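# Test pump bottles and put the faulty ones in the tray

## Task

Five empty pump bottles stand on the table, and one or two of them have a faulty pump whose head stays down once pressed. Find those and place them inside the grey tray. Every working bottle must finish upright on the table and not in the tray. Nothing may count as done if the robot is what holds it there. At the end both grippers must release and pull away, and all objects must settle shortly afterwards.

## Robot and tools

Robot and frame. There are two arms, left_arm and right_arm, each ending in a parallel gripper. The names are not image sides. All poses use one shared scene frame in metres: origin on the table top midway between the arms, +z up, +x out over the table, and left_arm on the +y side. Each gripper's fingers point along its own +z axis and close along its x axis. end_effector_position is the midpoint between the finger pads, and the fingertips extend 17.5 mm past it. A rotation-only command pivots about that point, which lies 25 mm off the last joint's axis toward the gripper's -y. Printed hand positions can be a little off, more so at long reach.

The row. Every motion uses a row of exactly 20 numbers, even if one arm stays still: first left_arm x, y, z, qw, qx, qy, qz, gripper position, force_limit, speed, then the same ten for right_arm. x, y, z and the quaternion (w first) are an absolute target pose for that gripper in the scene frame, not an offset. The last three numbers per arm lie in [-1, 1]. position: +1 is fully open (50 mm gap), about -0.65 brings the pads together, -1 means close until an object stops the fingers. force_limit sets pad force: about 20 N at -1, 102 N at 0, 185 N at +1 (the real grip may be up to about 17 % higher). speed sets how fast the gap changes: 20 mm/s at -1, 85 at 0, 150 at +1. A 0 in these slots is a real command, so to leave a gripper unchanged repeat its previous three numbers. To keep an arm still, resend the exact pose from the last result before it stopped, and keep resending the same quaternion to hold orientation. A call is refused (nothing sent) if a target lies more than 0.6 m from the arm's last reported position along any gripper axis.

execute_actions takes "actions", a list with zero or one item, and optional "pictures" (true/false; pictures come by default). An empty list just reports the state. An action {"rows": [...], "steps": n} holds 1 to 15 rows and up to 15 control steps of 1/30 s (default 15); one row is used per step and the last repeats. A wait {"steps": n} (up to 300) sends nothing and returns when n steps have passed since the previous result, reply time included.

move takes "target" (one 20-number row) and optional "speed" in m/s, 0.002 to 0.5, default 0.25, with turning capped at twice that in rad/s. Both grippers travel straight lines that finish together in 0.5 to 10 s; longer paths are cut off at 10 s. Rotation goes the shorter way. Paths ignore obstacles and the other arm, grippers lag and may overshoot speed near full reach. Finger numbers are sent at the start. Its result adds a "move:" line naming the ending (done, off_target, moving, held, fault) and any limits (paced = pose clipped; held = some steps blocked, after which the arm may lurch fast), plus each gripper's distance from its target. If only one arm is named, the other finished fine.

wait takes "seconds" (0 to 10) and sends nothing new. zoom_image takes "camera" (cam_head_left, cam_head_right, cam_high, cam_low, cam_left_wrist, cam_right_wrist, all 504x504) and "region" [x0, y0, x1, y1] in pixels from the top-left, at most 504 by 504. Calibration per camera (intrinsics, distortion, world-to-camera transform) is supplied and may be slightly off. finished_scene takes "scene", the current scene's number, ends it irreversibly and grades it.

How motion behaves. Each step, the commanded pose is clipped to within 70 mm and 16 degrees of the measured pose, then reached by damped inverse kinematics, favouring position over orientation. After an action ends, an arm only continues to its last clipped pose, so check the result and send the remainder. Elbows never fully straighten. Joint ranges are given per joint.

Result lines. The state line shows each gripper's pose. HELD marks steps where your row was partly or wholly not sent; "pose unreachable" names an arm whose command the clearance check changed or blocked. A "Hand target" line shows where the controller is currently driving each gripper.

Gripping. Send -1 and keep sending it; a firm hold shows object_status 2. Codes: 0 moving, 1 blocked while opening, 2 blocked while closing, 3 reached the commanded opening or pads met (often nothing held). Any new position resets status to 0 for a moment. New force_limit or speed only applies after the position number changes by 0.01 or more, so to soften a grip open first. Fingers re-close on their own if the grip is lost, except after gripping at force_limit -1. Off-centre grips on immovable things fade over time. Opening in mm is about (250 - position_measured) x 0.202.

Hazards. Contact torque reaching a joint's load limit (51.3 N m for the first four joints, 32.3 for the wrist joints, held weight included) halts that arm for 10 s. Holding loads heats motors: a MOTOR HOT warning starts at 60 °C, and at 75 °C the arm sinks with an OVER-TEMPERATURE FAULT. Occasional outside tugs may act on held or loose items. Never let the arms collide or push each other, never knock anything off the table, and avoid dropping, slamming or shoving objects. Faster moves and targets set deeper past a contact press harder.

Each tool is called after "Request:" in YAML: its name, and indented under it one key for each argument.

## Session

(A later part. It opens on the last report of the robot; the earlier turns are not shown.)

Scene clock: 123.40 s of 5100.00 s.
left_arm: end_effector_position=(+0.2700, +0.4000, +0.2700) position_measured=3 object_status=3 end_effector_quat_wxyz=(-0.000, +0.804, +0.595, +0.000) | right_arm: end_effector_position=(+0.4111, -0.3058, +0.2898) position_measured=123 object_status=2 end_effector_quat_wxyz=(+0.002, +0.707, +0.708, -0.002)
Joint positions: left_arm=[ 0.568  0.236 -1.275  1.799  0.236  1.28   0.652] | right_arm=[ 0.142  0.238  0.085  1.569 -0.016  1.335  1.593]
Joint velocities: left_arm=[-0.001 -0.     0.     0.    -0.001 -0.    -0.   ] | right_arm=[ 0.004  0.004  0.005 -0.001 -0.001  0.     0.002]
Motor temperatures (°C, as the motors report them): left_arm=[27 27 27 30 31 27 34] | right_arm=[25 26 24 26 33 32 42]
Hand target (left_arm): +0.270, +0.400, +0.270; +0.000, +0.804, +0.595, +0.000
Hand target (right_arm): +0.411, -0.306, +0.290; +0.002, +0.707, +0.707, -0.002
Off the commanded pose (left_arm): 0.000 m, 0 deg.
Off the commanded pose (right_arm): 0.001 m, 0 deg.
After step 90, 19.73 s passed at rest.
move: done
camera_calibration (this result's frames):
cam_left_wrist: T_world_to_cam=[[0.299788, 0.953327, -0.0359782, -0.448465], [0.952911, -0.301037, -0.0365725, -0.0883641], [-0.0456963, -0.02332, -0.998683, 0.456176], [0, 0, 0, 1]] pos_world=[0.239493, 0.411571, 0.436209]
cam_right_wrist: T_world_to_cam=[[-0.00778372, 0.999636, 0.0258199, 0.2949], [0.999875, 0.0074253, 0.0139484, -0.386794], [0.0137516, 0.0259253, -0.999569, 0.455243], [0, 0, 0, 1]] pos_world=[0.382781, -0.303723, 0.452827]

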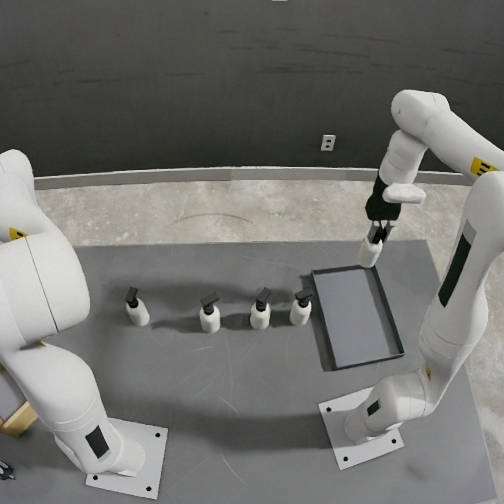

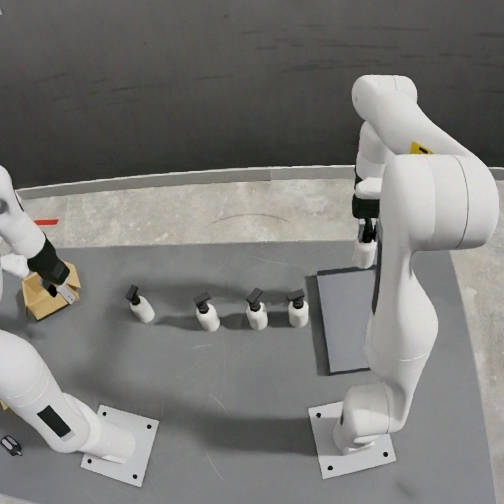

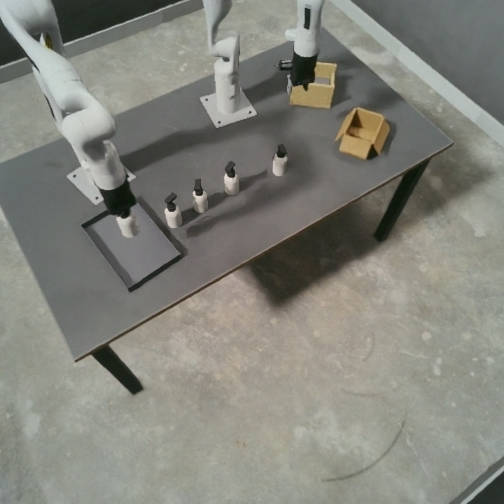

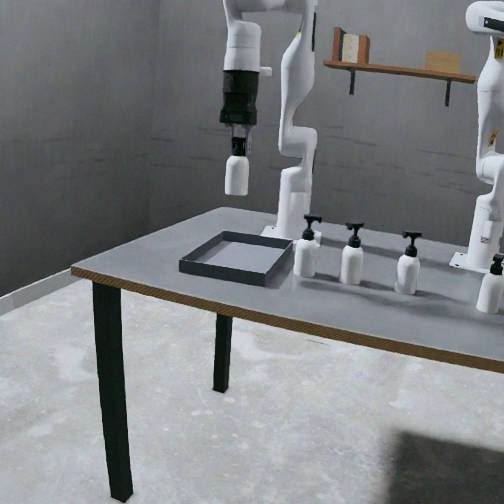

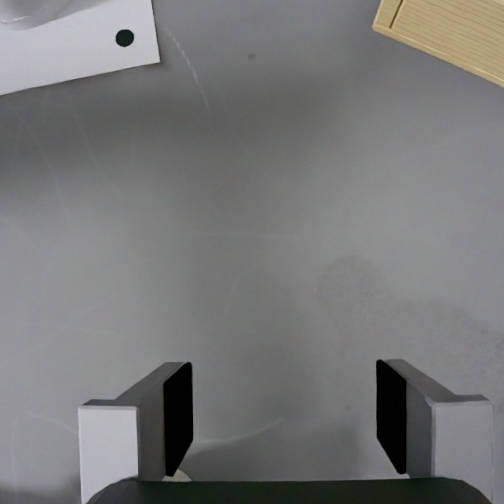

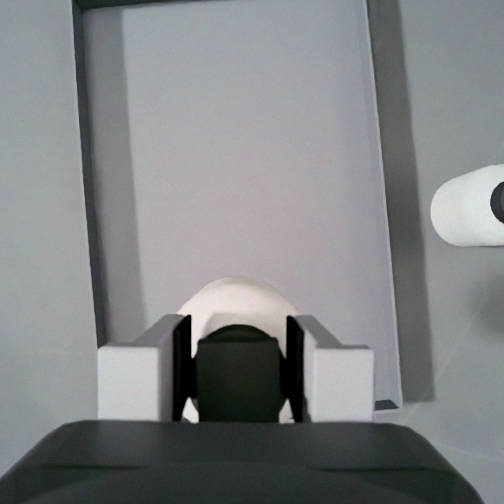

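Request:
move:
  target: [0.350,0.288,0.2,0,0.804,0.595,0,1,-0.6,1,0.41,-0.305,0.135,0,0.7071,0.7071,0,-1,-0.6,1]
  speed: 0.25

Request:
move:
  target: [0.350,0.288,0.18,0,0.804,0.595,0,1,-0.6,1,0.41,-0.305,0.1145,0,0.7071,0.7071,0,-1,-0.6,1]
  speed: 0.03

Request:
move:
  target: [0.350,0.288,0.18,0,0.804,0.595,0,1,-0.6,1,0.41,-0.305,0.1145,0,0.7071,0.7071,0,1,-0.6,1]

Request:
move:
  target: [0.350,0.288,0.18,0,0.804,0.595,0,1,-0.6,1,0.38,-0.33,0.29,0,0.7071,0.7071,0,1,-0.6,1]

Scene clock: 133.37 s of 5100.00 s.
left_arm: end_effector_position=(+0.3497, +0.2884, +0.2001) position_measured=3 object_status=3 end_effector_quat_wxyz=(+0.000, +0.804, +0.595, +0.000) | right_arm: end_effector_position=(+0.4107, -0.3049, +0.1350) position_measured=123 object_status=2 end_effector_quat_wxyz=(+0.000, +0.707, +0.707, +0.000)
Joint positions: left_arm=[ 0.61   0.494 -1.104  1.764  0.475  1.182  0.787] | right_arm=[ 0.158  0.407  0.07   1.877 -0.037  0.858  1.61 ]
Joint velocities: left_arm=[-0.004  0.006  0.002 -0.002 -0.    -0.001  0.001] | right_arm=[ 0.001  0.005  0.     0.001 -0.    -0.003 -0.   ]
Motor temperatures (°C, as the motors report them): left_arm=[27 26 27 30 31 27 34] | right_arm=[25 26 24 26 33 32 42]
Hand target (left_arm): +0.350, +0.289, +0.200; -0.000, +0.804, +0.595, +0.000
Hand target (right_arm): +0.411, -0.305, +0.135; -0.000, +0.707, +0.707, +0.000
Off the commanded pose (left_arm): 0.000 m, 0 deg.
Off the commanded pose (right_arm): 0.001 m, 0 deg.
After step 90, 5.83 s passed at rest.
move: done
camera_calibration (this result's frames):
cam_left_wrist: T_world_to_cam=[[0.29955, 0.953424, -0.0353969, -0.368539], [0.953016, -0.300762, -0.0360946, -0.200712], [-0.0450595, -0.0229216, -0.998721, 0.387067], [0, 0, 0, 1]] pos_world=[0.319119, 0.299879, 0.366282]
cam_right_wrist: T_world_to_cam=[[-0.0071676, 0.999499, 0.0308241, 0.297048], [0.999876, 0.00673168, 0.0142229, -0.384536], [0.0140083, 0.0309222, -0.999424, 0.301879], [0, 0, 0, 1]] pos_world=[0.382389, -0.303646, 0.298018]

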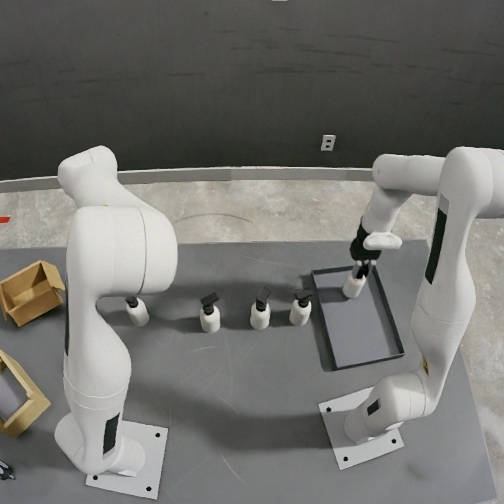

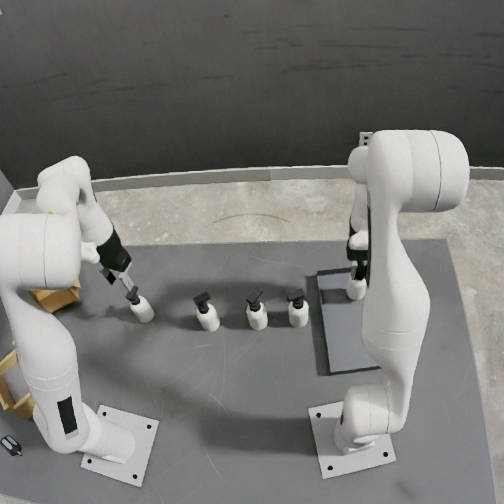

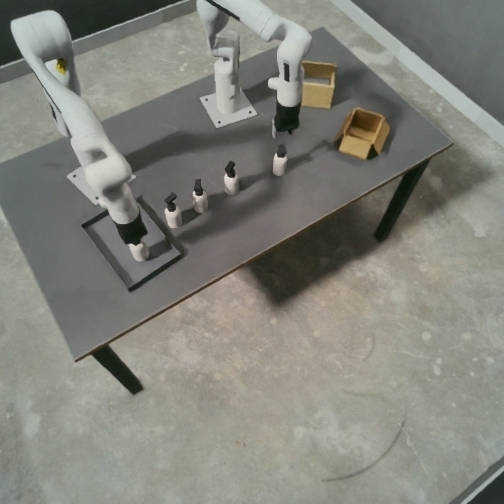

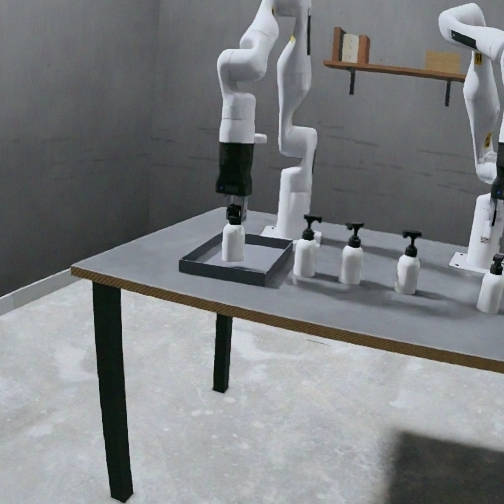

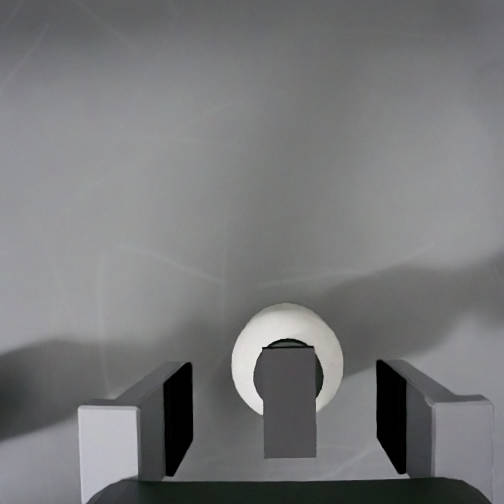

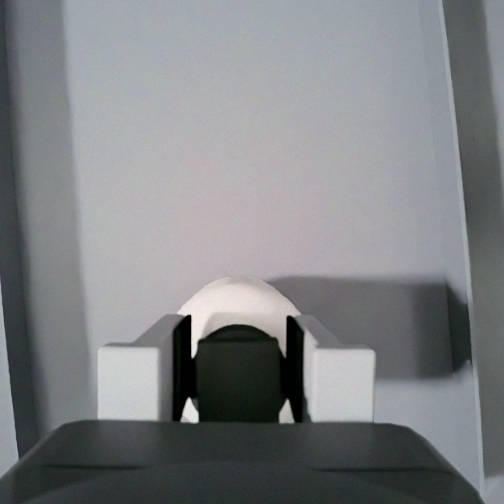

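Scene clock: 134.30 s of 5100.00 s.
left_arm: end_effector_position=(+0.3499, +0.2879, +0.1801) position_measured=3 object_status=3 end_effector_quat_wxyz=(+0.000, +0.804, +0.595, +0.000) | right_arm: end_effector_position=(+0.4101, -0.3050, +0.1146) position_measured=123 object_status=2 end_effector_quat_wxyz=(+0.000, +0.707, +0.707, +0.000)
Joint positions: left_arm=[ 0.592  0.52  -1.083  1.8    0.506  1.133  0.76 ] | right_arm=[ 0.161  0.441  0.067  1.907 -0.04   0.795  1.612]
Joint velocities: left_arm=[-0.001  0.003  0.001  0.003  0.002 -0.002 -0.002] | right_arm=[ 0.     0.004 -0.     0.001 -0.001 -0.004  0.   ]
Motor temperatures (°C, as the motors report them): left_arm=[27 26 27 30 31 27 34] | right_arm=[25 26 24 26 33 32 42]
Hand target (left_arm): +0.350, +0.288, +0.180; -0.000, +0.804, +0.595, +0.000
Hand target (right_arm): +0.410, -0.305, +0.114; -0.000, +0.707, +0.707, +0.000
Off the commanded pose (left_arm): 0.000 m, 0 deg.
Off the commanded pose (right_arm): 0.000 m, 0 deg.
move: done
camera_calibration (this result's frames):
cam_left_wrist: T_world_to_cam=[[0.299985, 0.953264, -0.0360199, -0.368875], [0.952854, -0.301233, -0.0364439, -0.201506], [-0.0455911, -0.0233891, -0.998686, 0.367461], [0, 0, 0, 1]] pos_world=[0.319416, 0.29953, 0.346348]
cam_right_wrist: T_world_to_cam=[[-0.00631036, 0.999509, 0.0306841, 0.297417], [0.999884, 0.00588198, 0.0140312, -0.383874], [0.0138438, 0.030769, -0.999431, 0.281525], [0, 0, 0, 1]] pos_world=[0.381809, -0.303676, 0.277625]

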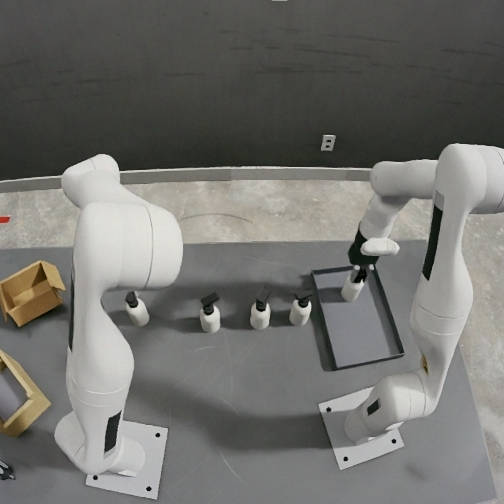

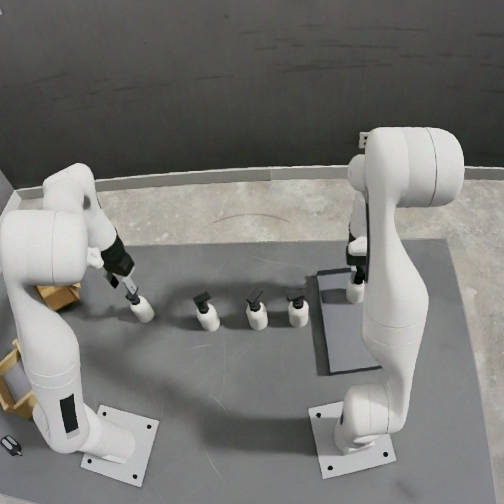

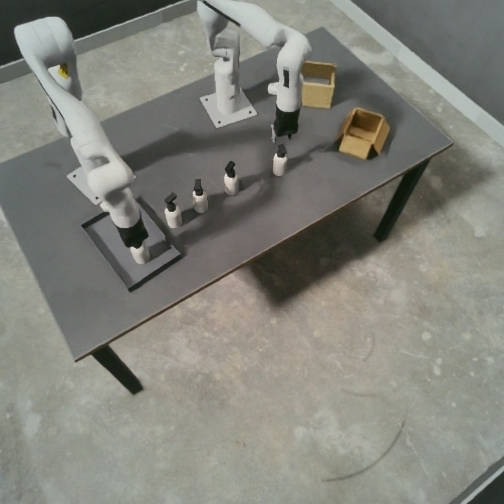

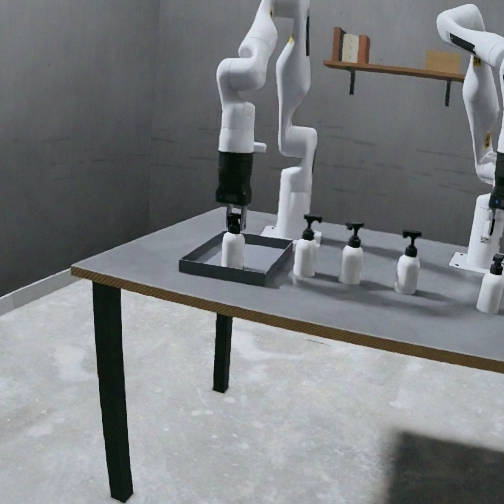

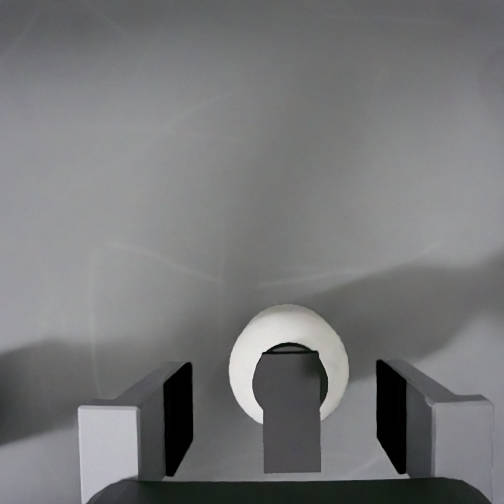

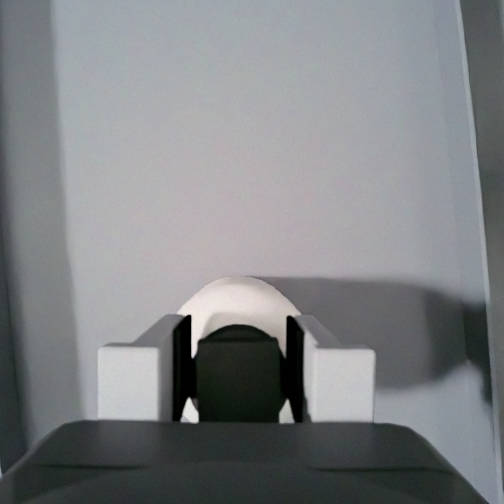

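Scene clock: 135.00 s of 5100.00 s.
left_arm: end_effector_position=(+0.3500, +0.2880, +0.1800) position_measured=3 object_status=3 end_effector_quat_wxyz=(+0.000, +0.804, +0.595, +0.000) | right_arm: end_effector_position=(+0.4100, -0.3050, +0.1145) position_measured=3 object_status=3 end_effector_quat_wxyz=(+0.000, +0.707, +0.707, +0.000)
Joint positions: left_arm=[ 0.592  0.521 -1.083  1.8    0.507  1.133  0.76 ] | right_arm=[ 0.161  0.441  0.067  1.907 -0.04   0.795  1.612]
Joint velocities: left_arm=[-0.001 -0.     0.     0.001 -0.    -0.     0.   ] | right_arm=[ 0.    -0.    -0.    -0.    -0.    -0.001 -0.   ]
Motor temperatures (°C, as the motors report them): left_arm=[27 27 27 30 31 27 34] | right_arm=[25 26 24 26 33 32 42]
Hand target (left_arm): +0.350, +0.288, +0.180; +0.000, +0.804, +0.595, -0.000
Hand target (right_arm): +0.410, -0.305, +0.114; +0.000, +0.707, +0.707, -0.000
Off the commanded pose (left_arm): 0.000 m, 0 deg.
Off the commanded pose (right_arm): 0.000 m, 0 deg.
move: done
camera_calibration (this result's frames):
cam_left_wrist: T_world_to_cam=[[0.299795, 0.953325, -0.0359809, -0.368912], [0.952909, -0.301044, -0.036567, -0.201604], [-0.0456921, -0.0233239, -0.998683, 0.36734], [0, 0, 0, 1]] pos_world=[0.319492, 0.299569, 0.346211]
cam_right_wrist: T_world_to_cam=[[-0.00615317, 0.999512, 0.0306352, 0.297392], [0.999888, 0.00573196, 0.013818, -0.383775], [0.0136357, 0.0307168, -0.999435, 0.28148], [0, 0, 0, 1]] pos_world=[0.381724, -0.303693, 0.277513]

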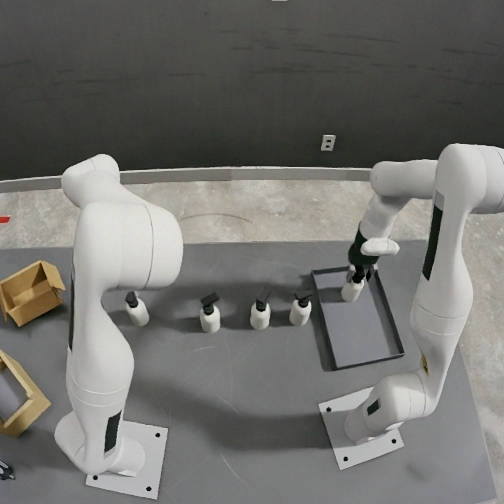

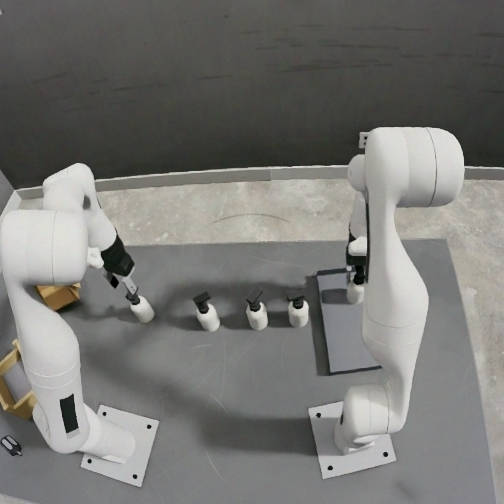

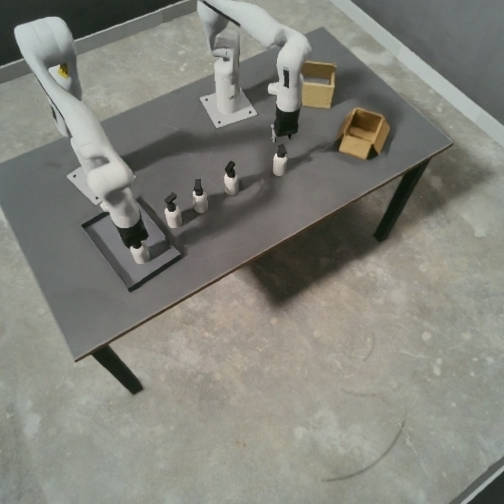

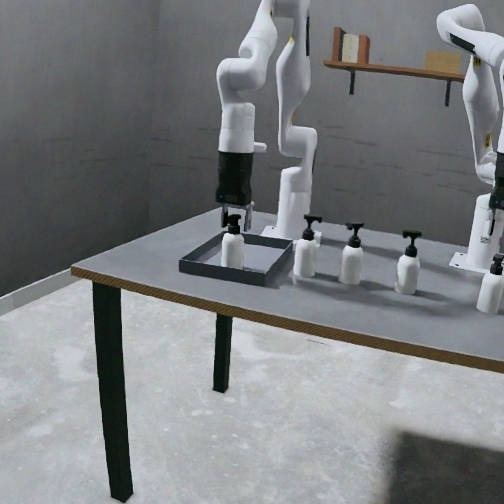

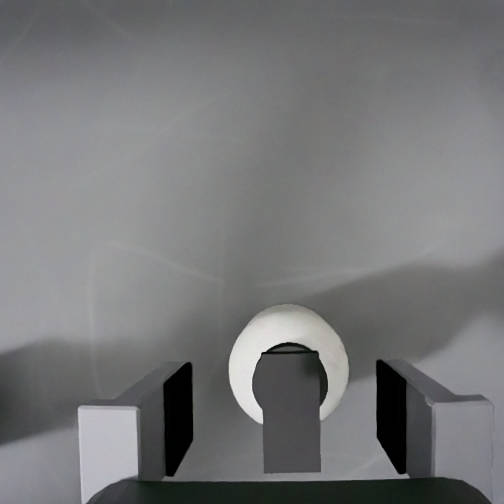

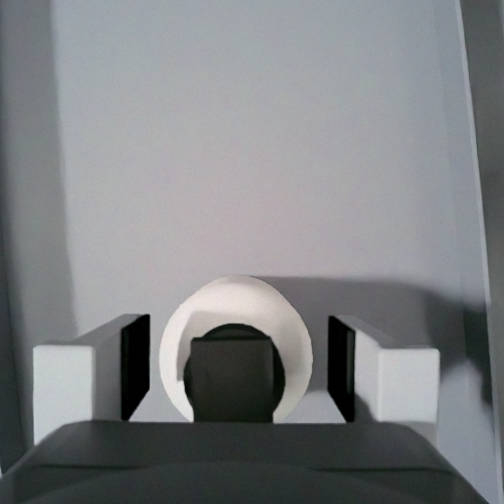

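Scene clock: 136.23 s of 5100.00 s.
left_arm: end_effector_position=(+0.3500, +0.2880, +0.1800) position_measured=3 object_status=3 end_effector_quat_wxyz=(+0.000, +0.804, +0.595, +0.000) | right_arm: end_effector_position=(+0.3792, -0.3302, +0.2901) position_measured=3 object_status=3 end_effector_quat_wxyz=(+0.000, +0.707, +0.707, -0.000)
Joint positions: left_arm=[ 0.592  0.521 -1.083  1.8    0.507  1.133  0.76 ] | right_arm=[ 0.193  0.17   0.102  1.655 -0.017  1.318  1.659]
Joint velocities: left_arm=[ 0.001  0.    -0.    -0.    -0.001  0.001 -0.   ] | right_arm=[ 0.001 -0.001  0.001 -0.002 -0.001  0.003  0.001]
Motor temperatures (°C, as the motors report them): left_arm=[27 27 27 30 31 27 34] | right_arm=[25 26 24 26 33 32 42]
Hand target (left_arm): +0.350, +0.288, +0.180; +0.000, +0.804, +0.595, -0.000
Hand target (right_arm): +0.379, -0.330, +0.290; +0.000, +0.707, +0.707, -0.000
Off the commanded pose (left_arm): 0.000 m, 0 deg.
Off the commanded pose (right_arm): 0.001 m, 0 deg.
move: done
camera_calibration (this result's frames):
cam_left_wrist: T_world_to_cam=[[0.299789, 0.953327, -0.0359784, -0.368913], [0.952911, -0.301038, -0.0365718, -0.201605], [-0.0456958, -0.0233204, -0.998683, 0.367338], [0, 0, 0, 1]] pos_world=[0.319493, 0.299571, 0.346209]
cam_right_wrist: T_world_to_cam=[[-0.00515301, 0.999529, 0.0302396, 0.316762], [0.999897, 0.00474523, 0.0135413, -0.355555], [0.0133914, 0.0303063, -0.999451, 0.458125], [0, 0, 0, 1]] pos_world=[0.351015, -0.32881, 0.453109]

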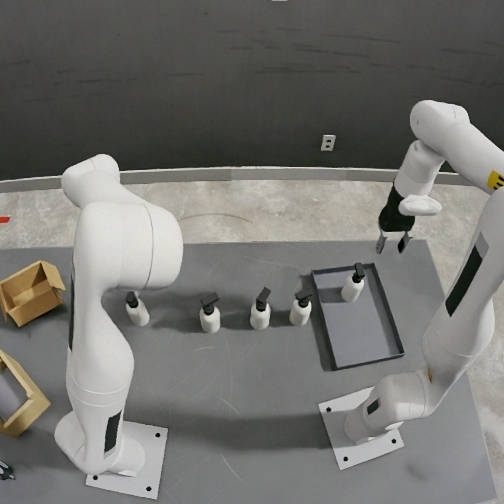

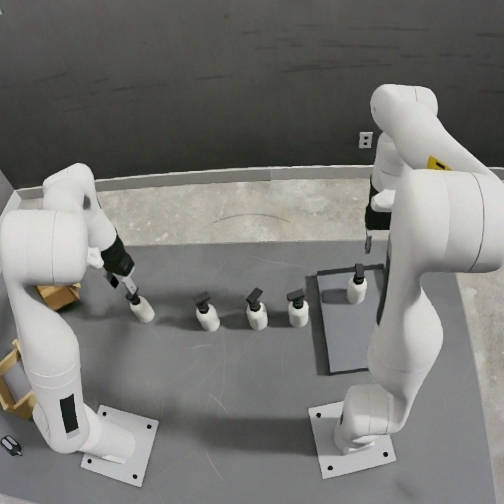

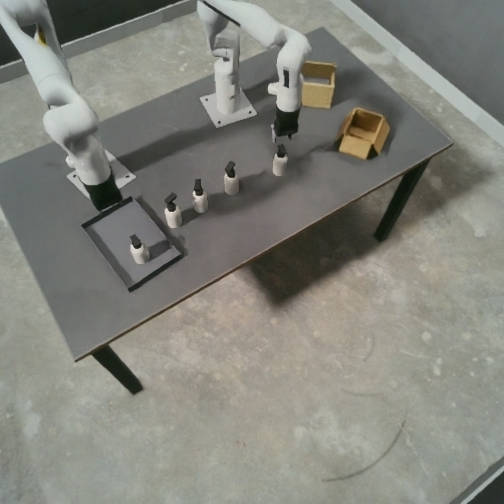

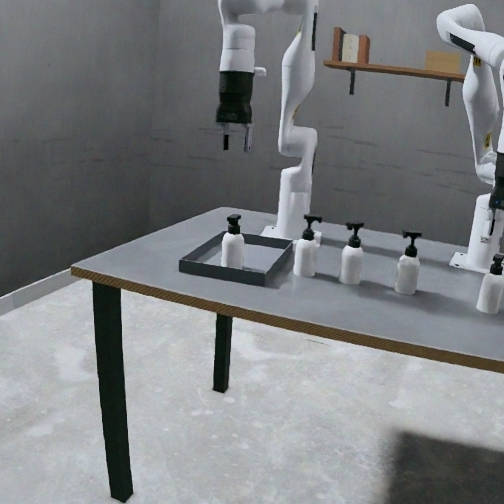

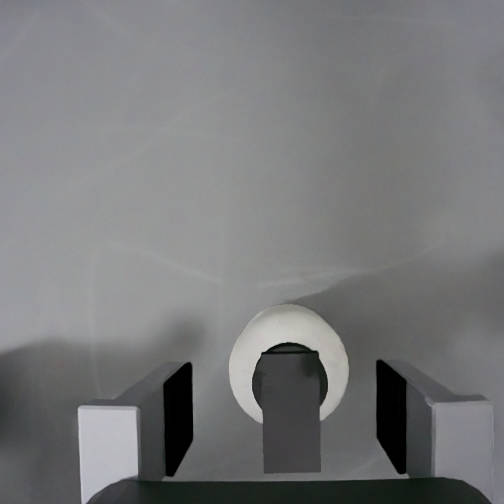

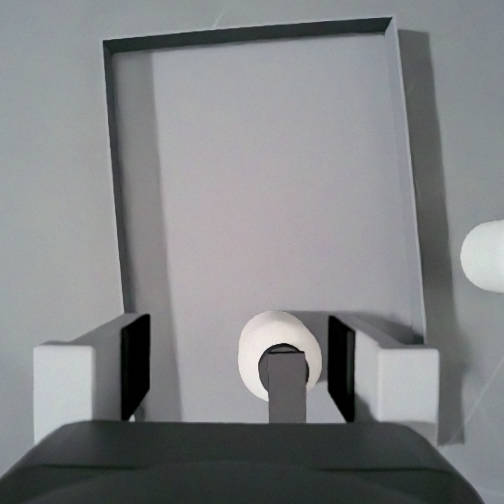

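Request:
move:
  target: [0.350,0.288,0.112,0,0.804,0.595,0,1,-0.6,1,0.33,-0.2,0.29,0,0.7071,0.7071,0,1,-0.6,1]
  speed: 0.1

Request:
move:
  target: [0.350,0.288,0.112,0,0.804,0.595,0,-1,-0.6,1,0.33,-0.2,0.29,0,0.7071,0.7071,0,1,-0.6,1]

Request:
move:
  target: [0.340,0.27,0.15,0,0.804,0.595,0,-1,-0.6,1,0.33,-0.2,0.29,0,0.7071,0.7071,0,1,-0.6,1]
  speed: 0.1

Scene clock: 147.83 s of 5100.00 s.
left_arm: end_effector_position=(+0.3498, +0.2880, +0.1122) position_measured=3 object_status=3 end_effector_quat_wxyz=(+0.000, +0.804, +0.595, +0.000) | right_arm: end_effector_position=(+0.3301, -0.1998, +0.2899) position_measured=3 object_status=3 end_effector_quat_wxyz=(-0.000, +0.707, +0.707, +0.001)
Joint positions: left_arm=[ 0.522  0.62  -0.994  1.905  0.632  0.969  0.652] | right_arm=[-0.049  0.072 -0.06   1.769  0.003  1.301  1.252]
Joint velocities: left_arm=[-0.003  0.002 -0.     0.001  0.002 -0.002 -0.001] | right_arm=[-0.004 -0.    -0.005  0.     0.001  0.    -0.004]
Motor temperatures (°C, as the motors report them): left_arm=[27 27 27 30 31 27 34] | right_arm=[25 26 24 26 33 32 42]
Hand target (left_arm): +0.350, +0.288, +0.112; -0.000, +0.804, +0.595, +0.000
Hand target (right_arm): +0.330, -0.200, +0.290; -0.000, +0.707, +0.707, +0.001
Off the commanded pose (left_arm): 0.000 m, 0 deg.
Off the commanded pose (right_arm): 0.000 m, 0 deg.
After step 90, 6.87 s passed at rest.
move: done
camera_calibration (this result's frames):
cam_left_wrist: T_world_to_cam=[[0.299968, 0.953273, -0.0359208, -0.371351], [0.952857, -0.301214, -0.0365282, -0.203796], [-0.0456411, -0.02327, -0.998687, 0.299577], [0, 0, 0, 1]] pos_world=[0.319255, 0.299584, 0.2784]
cam_right_wrist: T_world_to_cam=[[-0.00560351, 0.999458, 0.0324352, 0.185691], [0.999885, 0.00514191, 0.0142975, -0.307119], [0.0141229, 0.0325116, -0.999372, 0.454787], [0, 0, 0, 1]] pos_world=[0.301701, -0.198797, 0.452869]

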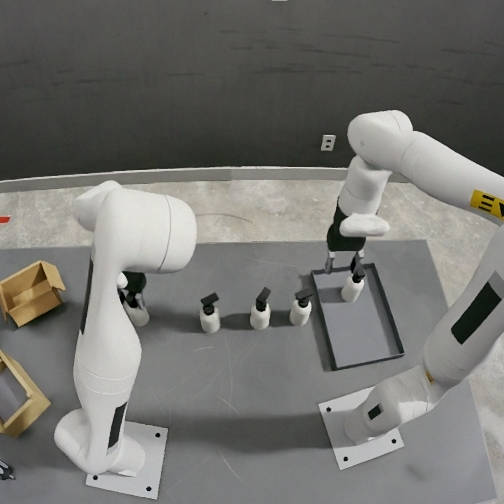

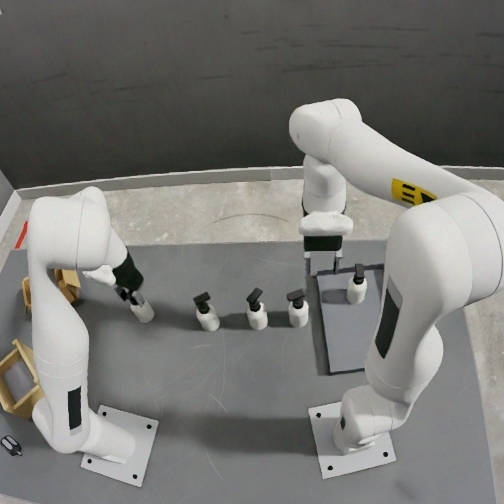

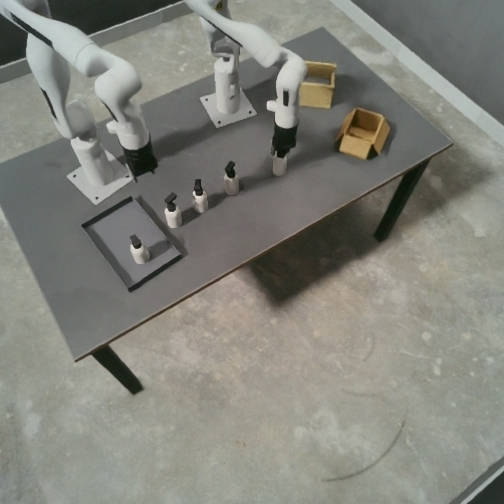

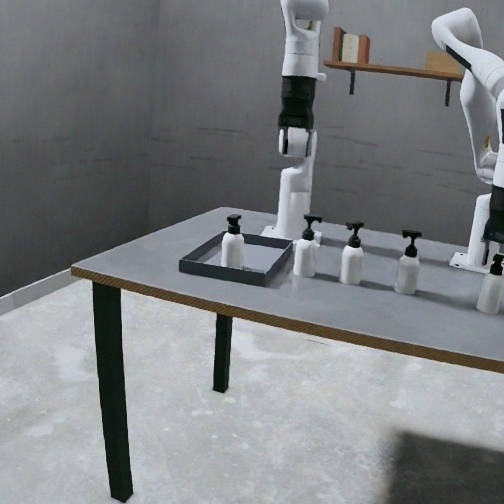

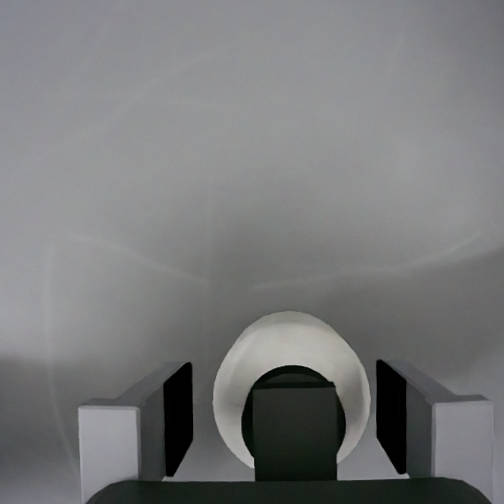

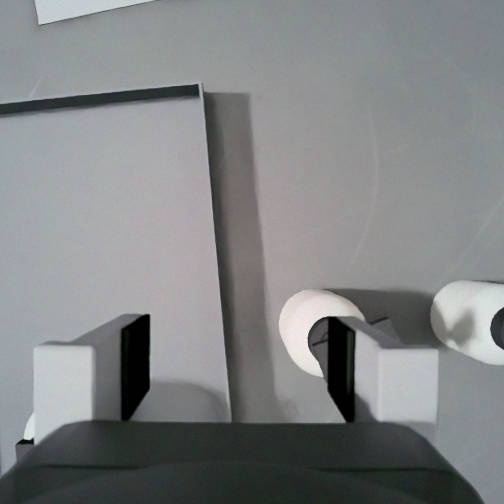

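Scene clock: 148.53 s of 5100.00 s.
left_arm: end_effector_position=(+0.3501, +0.2880, +0.1122) position_measured=123 object_status=2 end_effector_quat_wxyz=(+0.000, +0.804, +0.595, +0.000) | right_arm: end_effector_position=(+0.3300, -0.2000, +0.2900) position_measured=3 object_status=3 end_effector_quat_wxyz=(+0.000, +0.707, +0.707, +0.000)
Joint positions: left_arm=[ 0.521  0.62  -0.994  1.904  0.632  0.969  0.652] | right_arm=[-0.05   0.072 -0.061  1.768  0.005  1.302  1.251]
Joint velocities: left_arm=[ 0.     0.    -0.002  0.001 -0.     0.001  0.   ] | right_arm=[-0.    -0.    -0.001 -0.     0.001 -0.    -0.   ]
Motor temperatures (°C, as the motors report them): left_arm=[27 27 27 30 31 27 34] | right_arm=[25 26 24 26 33 32 42]
Hand target (left_arm): +0.350, +0.288, +0.112; -0.000, +0.804, +0.595, -0.000
Hand target (right_arm): +0.330, -0.200, +0.290; +0.000, +0.707, +0.707, +0.000
Off the commanded pose (left_arm): 0.000 m, 0 deg.
Off the commanded pose (right_arm): 0.000 m, 0 deg.
move: done
camera_calibration (this result's frames):
cam_left_wrist: T_world_to_cam=[[0.299794, 0.953325, -0.0359762, -0.371409], [0.952926, -0.301035, -0.03621, -0.204215], [-0.04535, -0.0234271, -0.998696, 0.299502], [0, 0, 0, 1]] pos_world=[0.319531, 0.299615, 0.278355]
cam_right_wrist: T_world_to_cam=[[-0.00613827, 0.999511, 0.0306476, 0.186567], [0.999888, 0.00571662, 0.0138267, -0.306816], [0.0136448, 0.030729, -0.999435, 0.454745], [0, 0, 0, 1]] pos_world=[0.301722, -0.198696, 0.453013]

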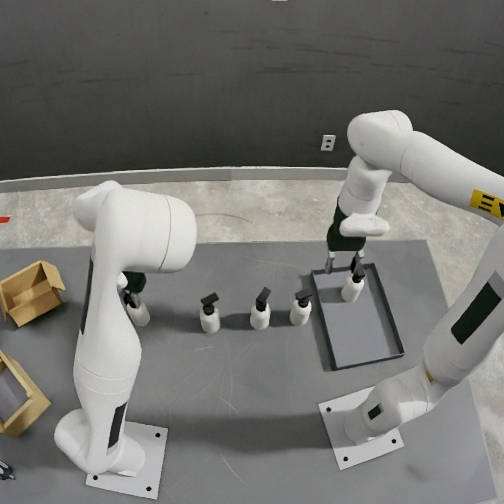

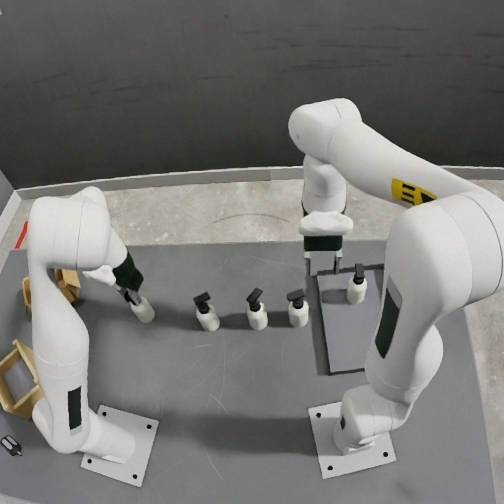

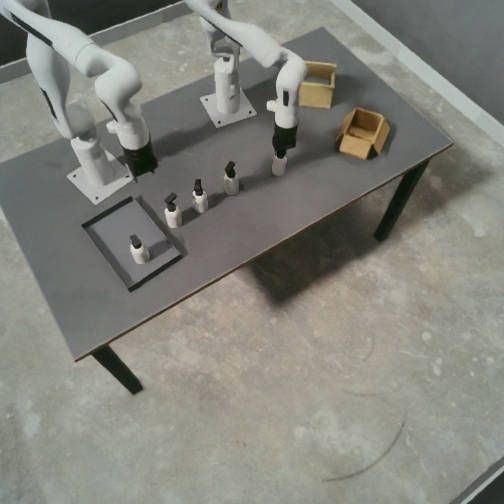

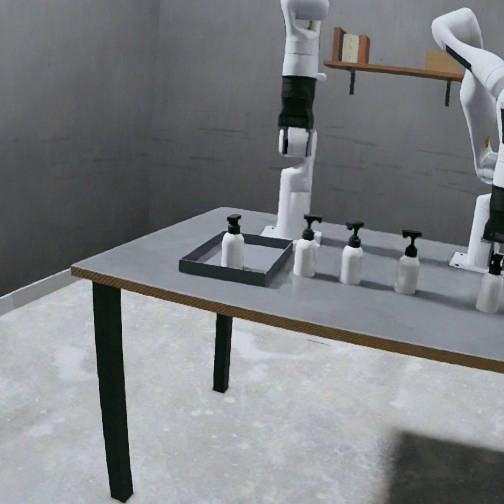

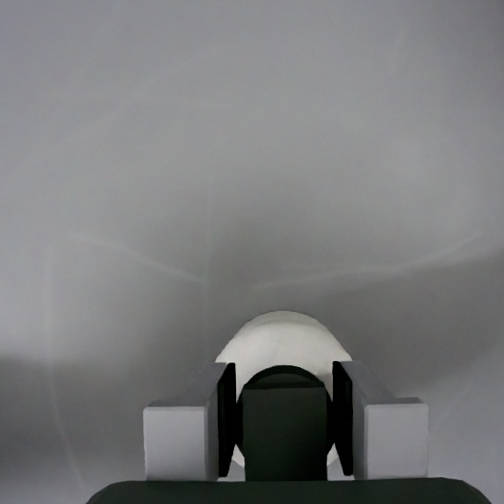

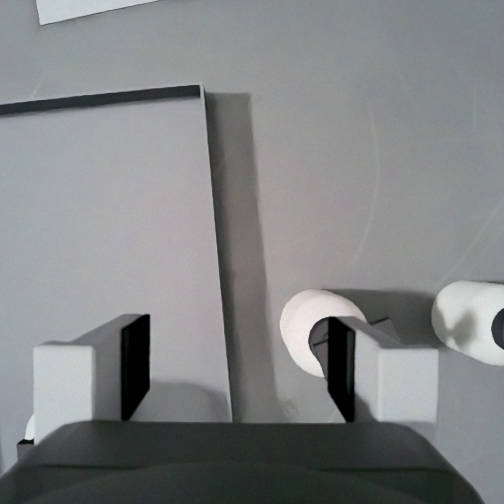

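Scene clock: 149.40 s of 5100.00 s.
left_arm: end_effector_position=(+0.3401, +0.2702, +0.1499) position_measured=123 object_status=2 end_effector_quat_wxyz=(-0.000, +0.804, +0.595, +0.000) | right_arm: end_effector_position=(+0.3300, -0.2000, +0.2900) position_measured=3 object_status=3 end_effector_quat_wxyz=(+0.000, +0.707, +0.707, +0.000)
Joint positions: left_arm=[ 0.625  0.547 -1.057  1.876  0.551  1.046  0.761] | right_arm=[-0.05   0.072 -0.061  1.768  0.005  1.302  1.251]
Joint velocities: left_arm=[ 0.006 -0.002  0.001 -0.001 -0.002  0.001  0.002] | right_arm=[ 0.  0. -0.  0.  0.  0.  0.]
Motor temperatures (°C, as the motors report them): left_arm=[27 27 27 30 31 27 34] | right_arm=[25 26 24 26 33 32 42]
Hand target (left_arm): +0.340, +0.270, +0.150; +0.000, +0.804, +0.595, +0.000
Hand target (right_arm): +0.330, -0.200, +0.290; +0.000, +0.707, +0.707, +0.000
Off the commanded pose (left_arm): 0.000 m, 0 deg.
Off the commanded pose (right_arm): 0.000 m, 0 deg.
move: done
camera_calibration (this result's frames):
cam_left_wrist: T_world_to_cam=[[0.299274, 0.953496, -0.0357751, -0.350013], [0.953069, -0.300518, -0.036719, -0.198834], [-0.0457625, -0.0231071, -0.998685, 0.336333], [0, 0, 0, 1]] pos_world=[0.309644, 0.281755, 0.316068]
cam_right_wrist: T_world_to_cam=[[-0.0061521, 0.999512, 0.0306359, 0.186574], [0.999888, 0.00573101, 0.013814, -0.306808], [0.0136317, 0.0307175, -0.999435, 0.454747], [0, 0, 0, 1]] pos_world=[0.301723, -0.198693, 0.453012]

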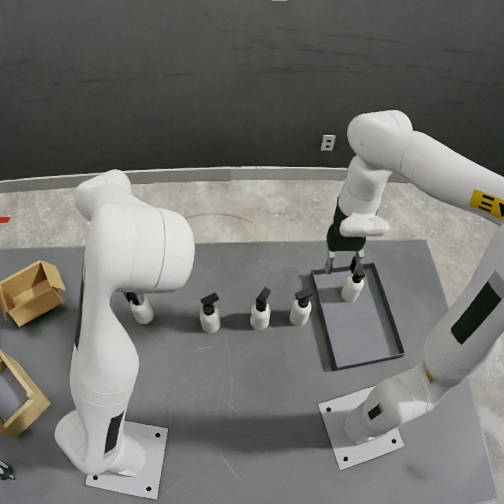

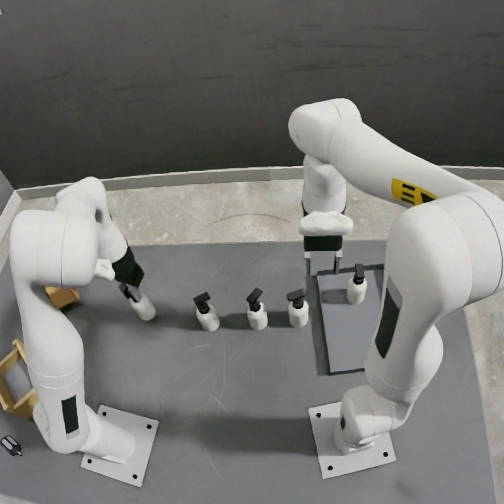

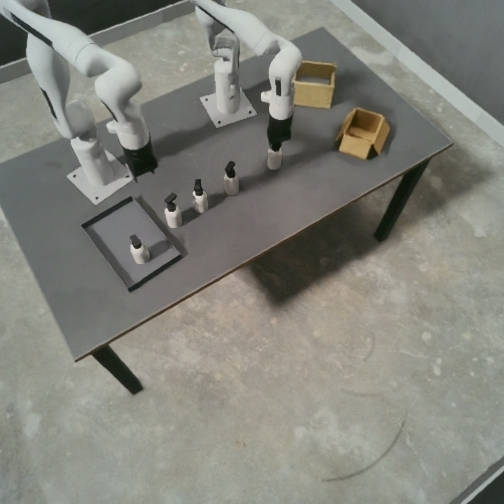

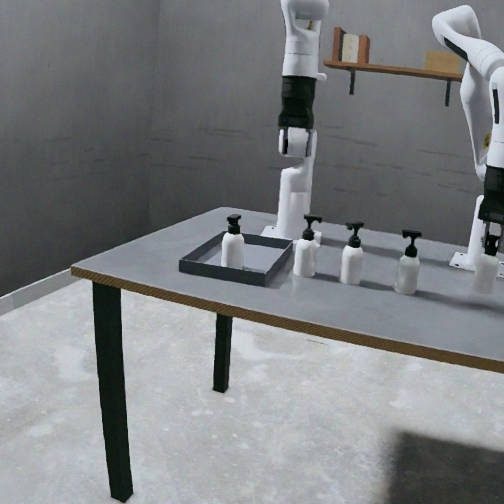

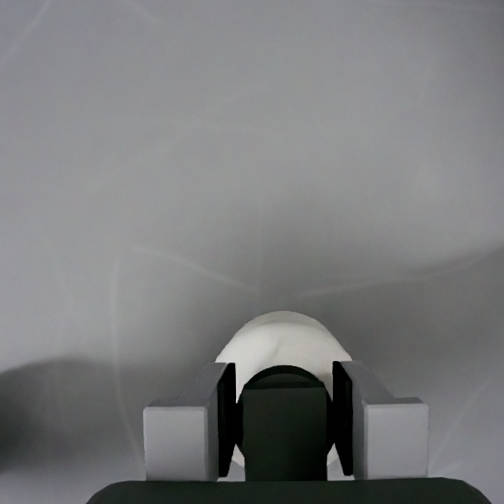

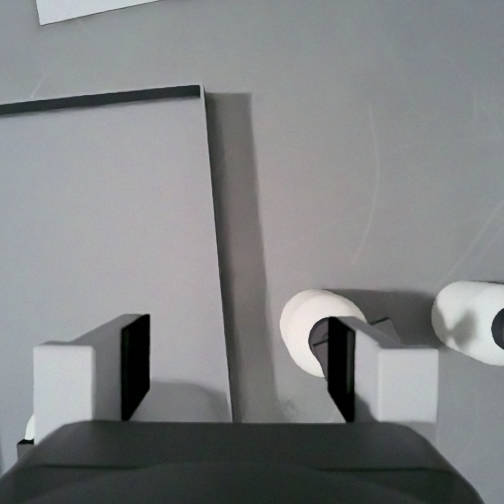

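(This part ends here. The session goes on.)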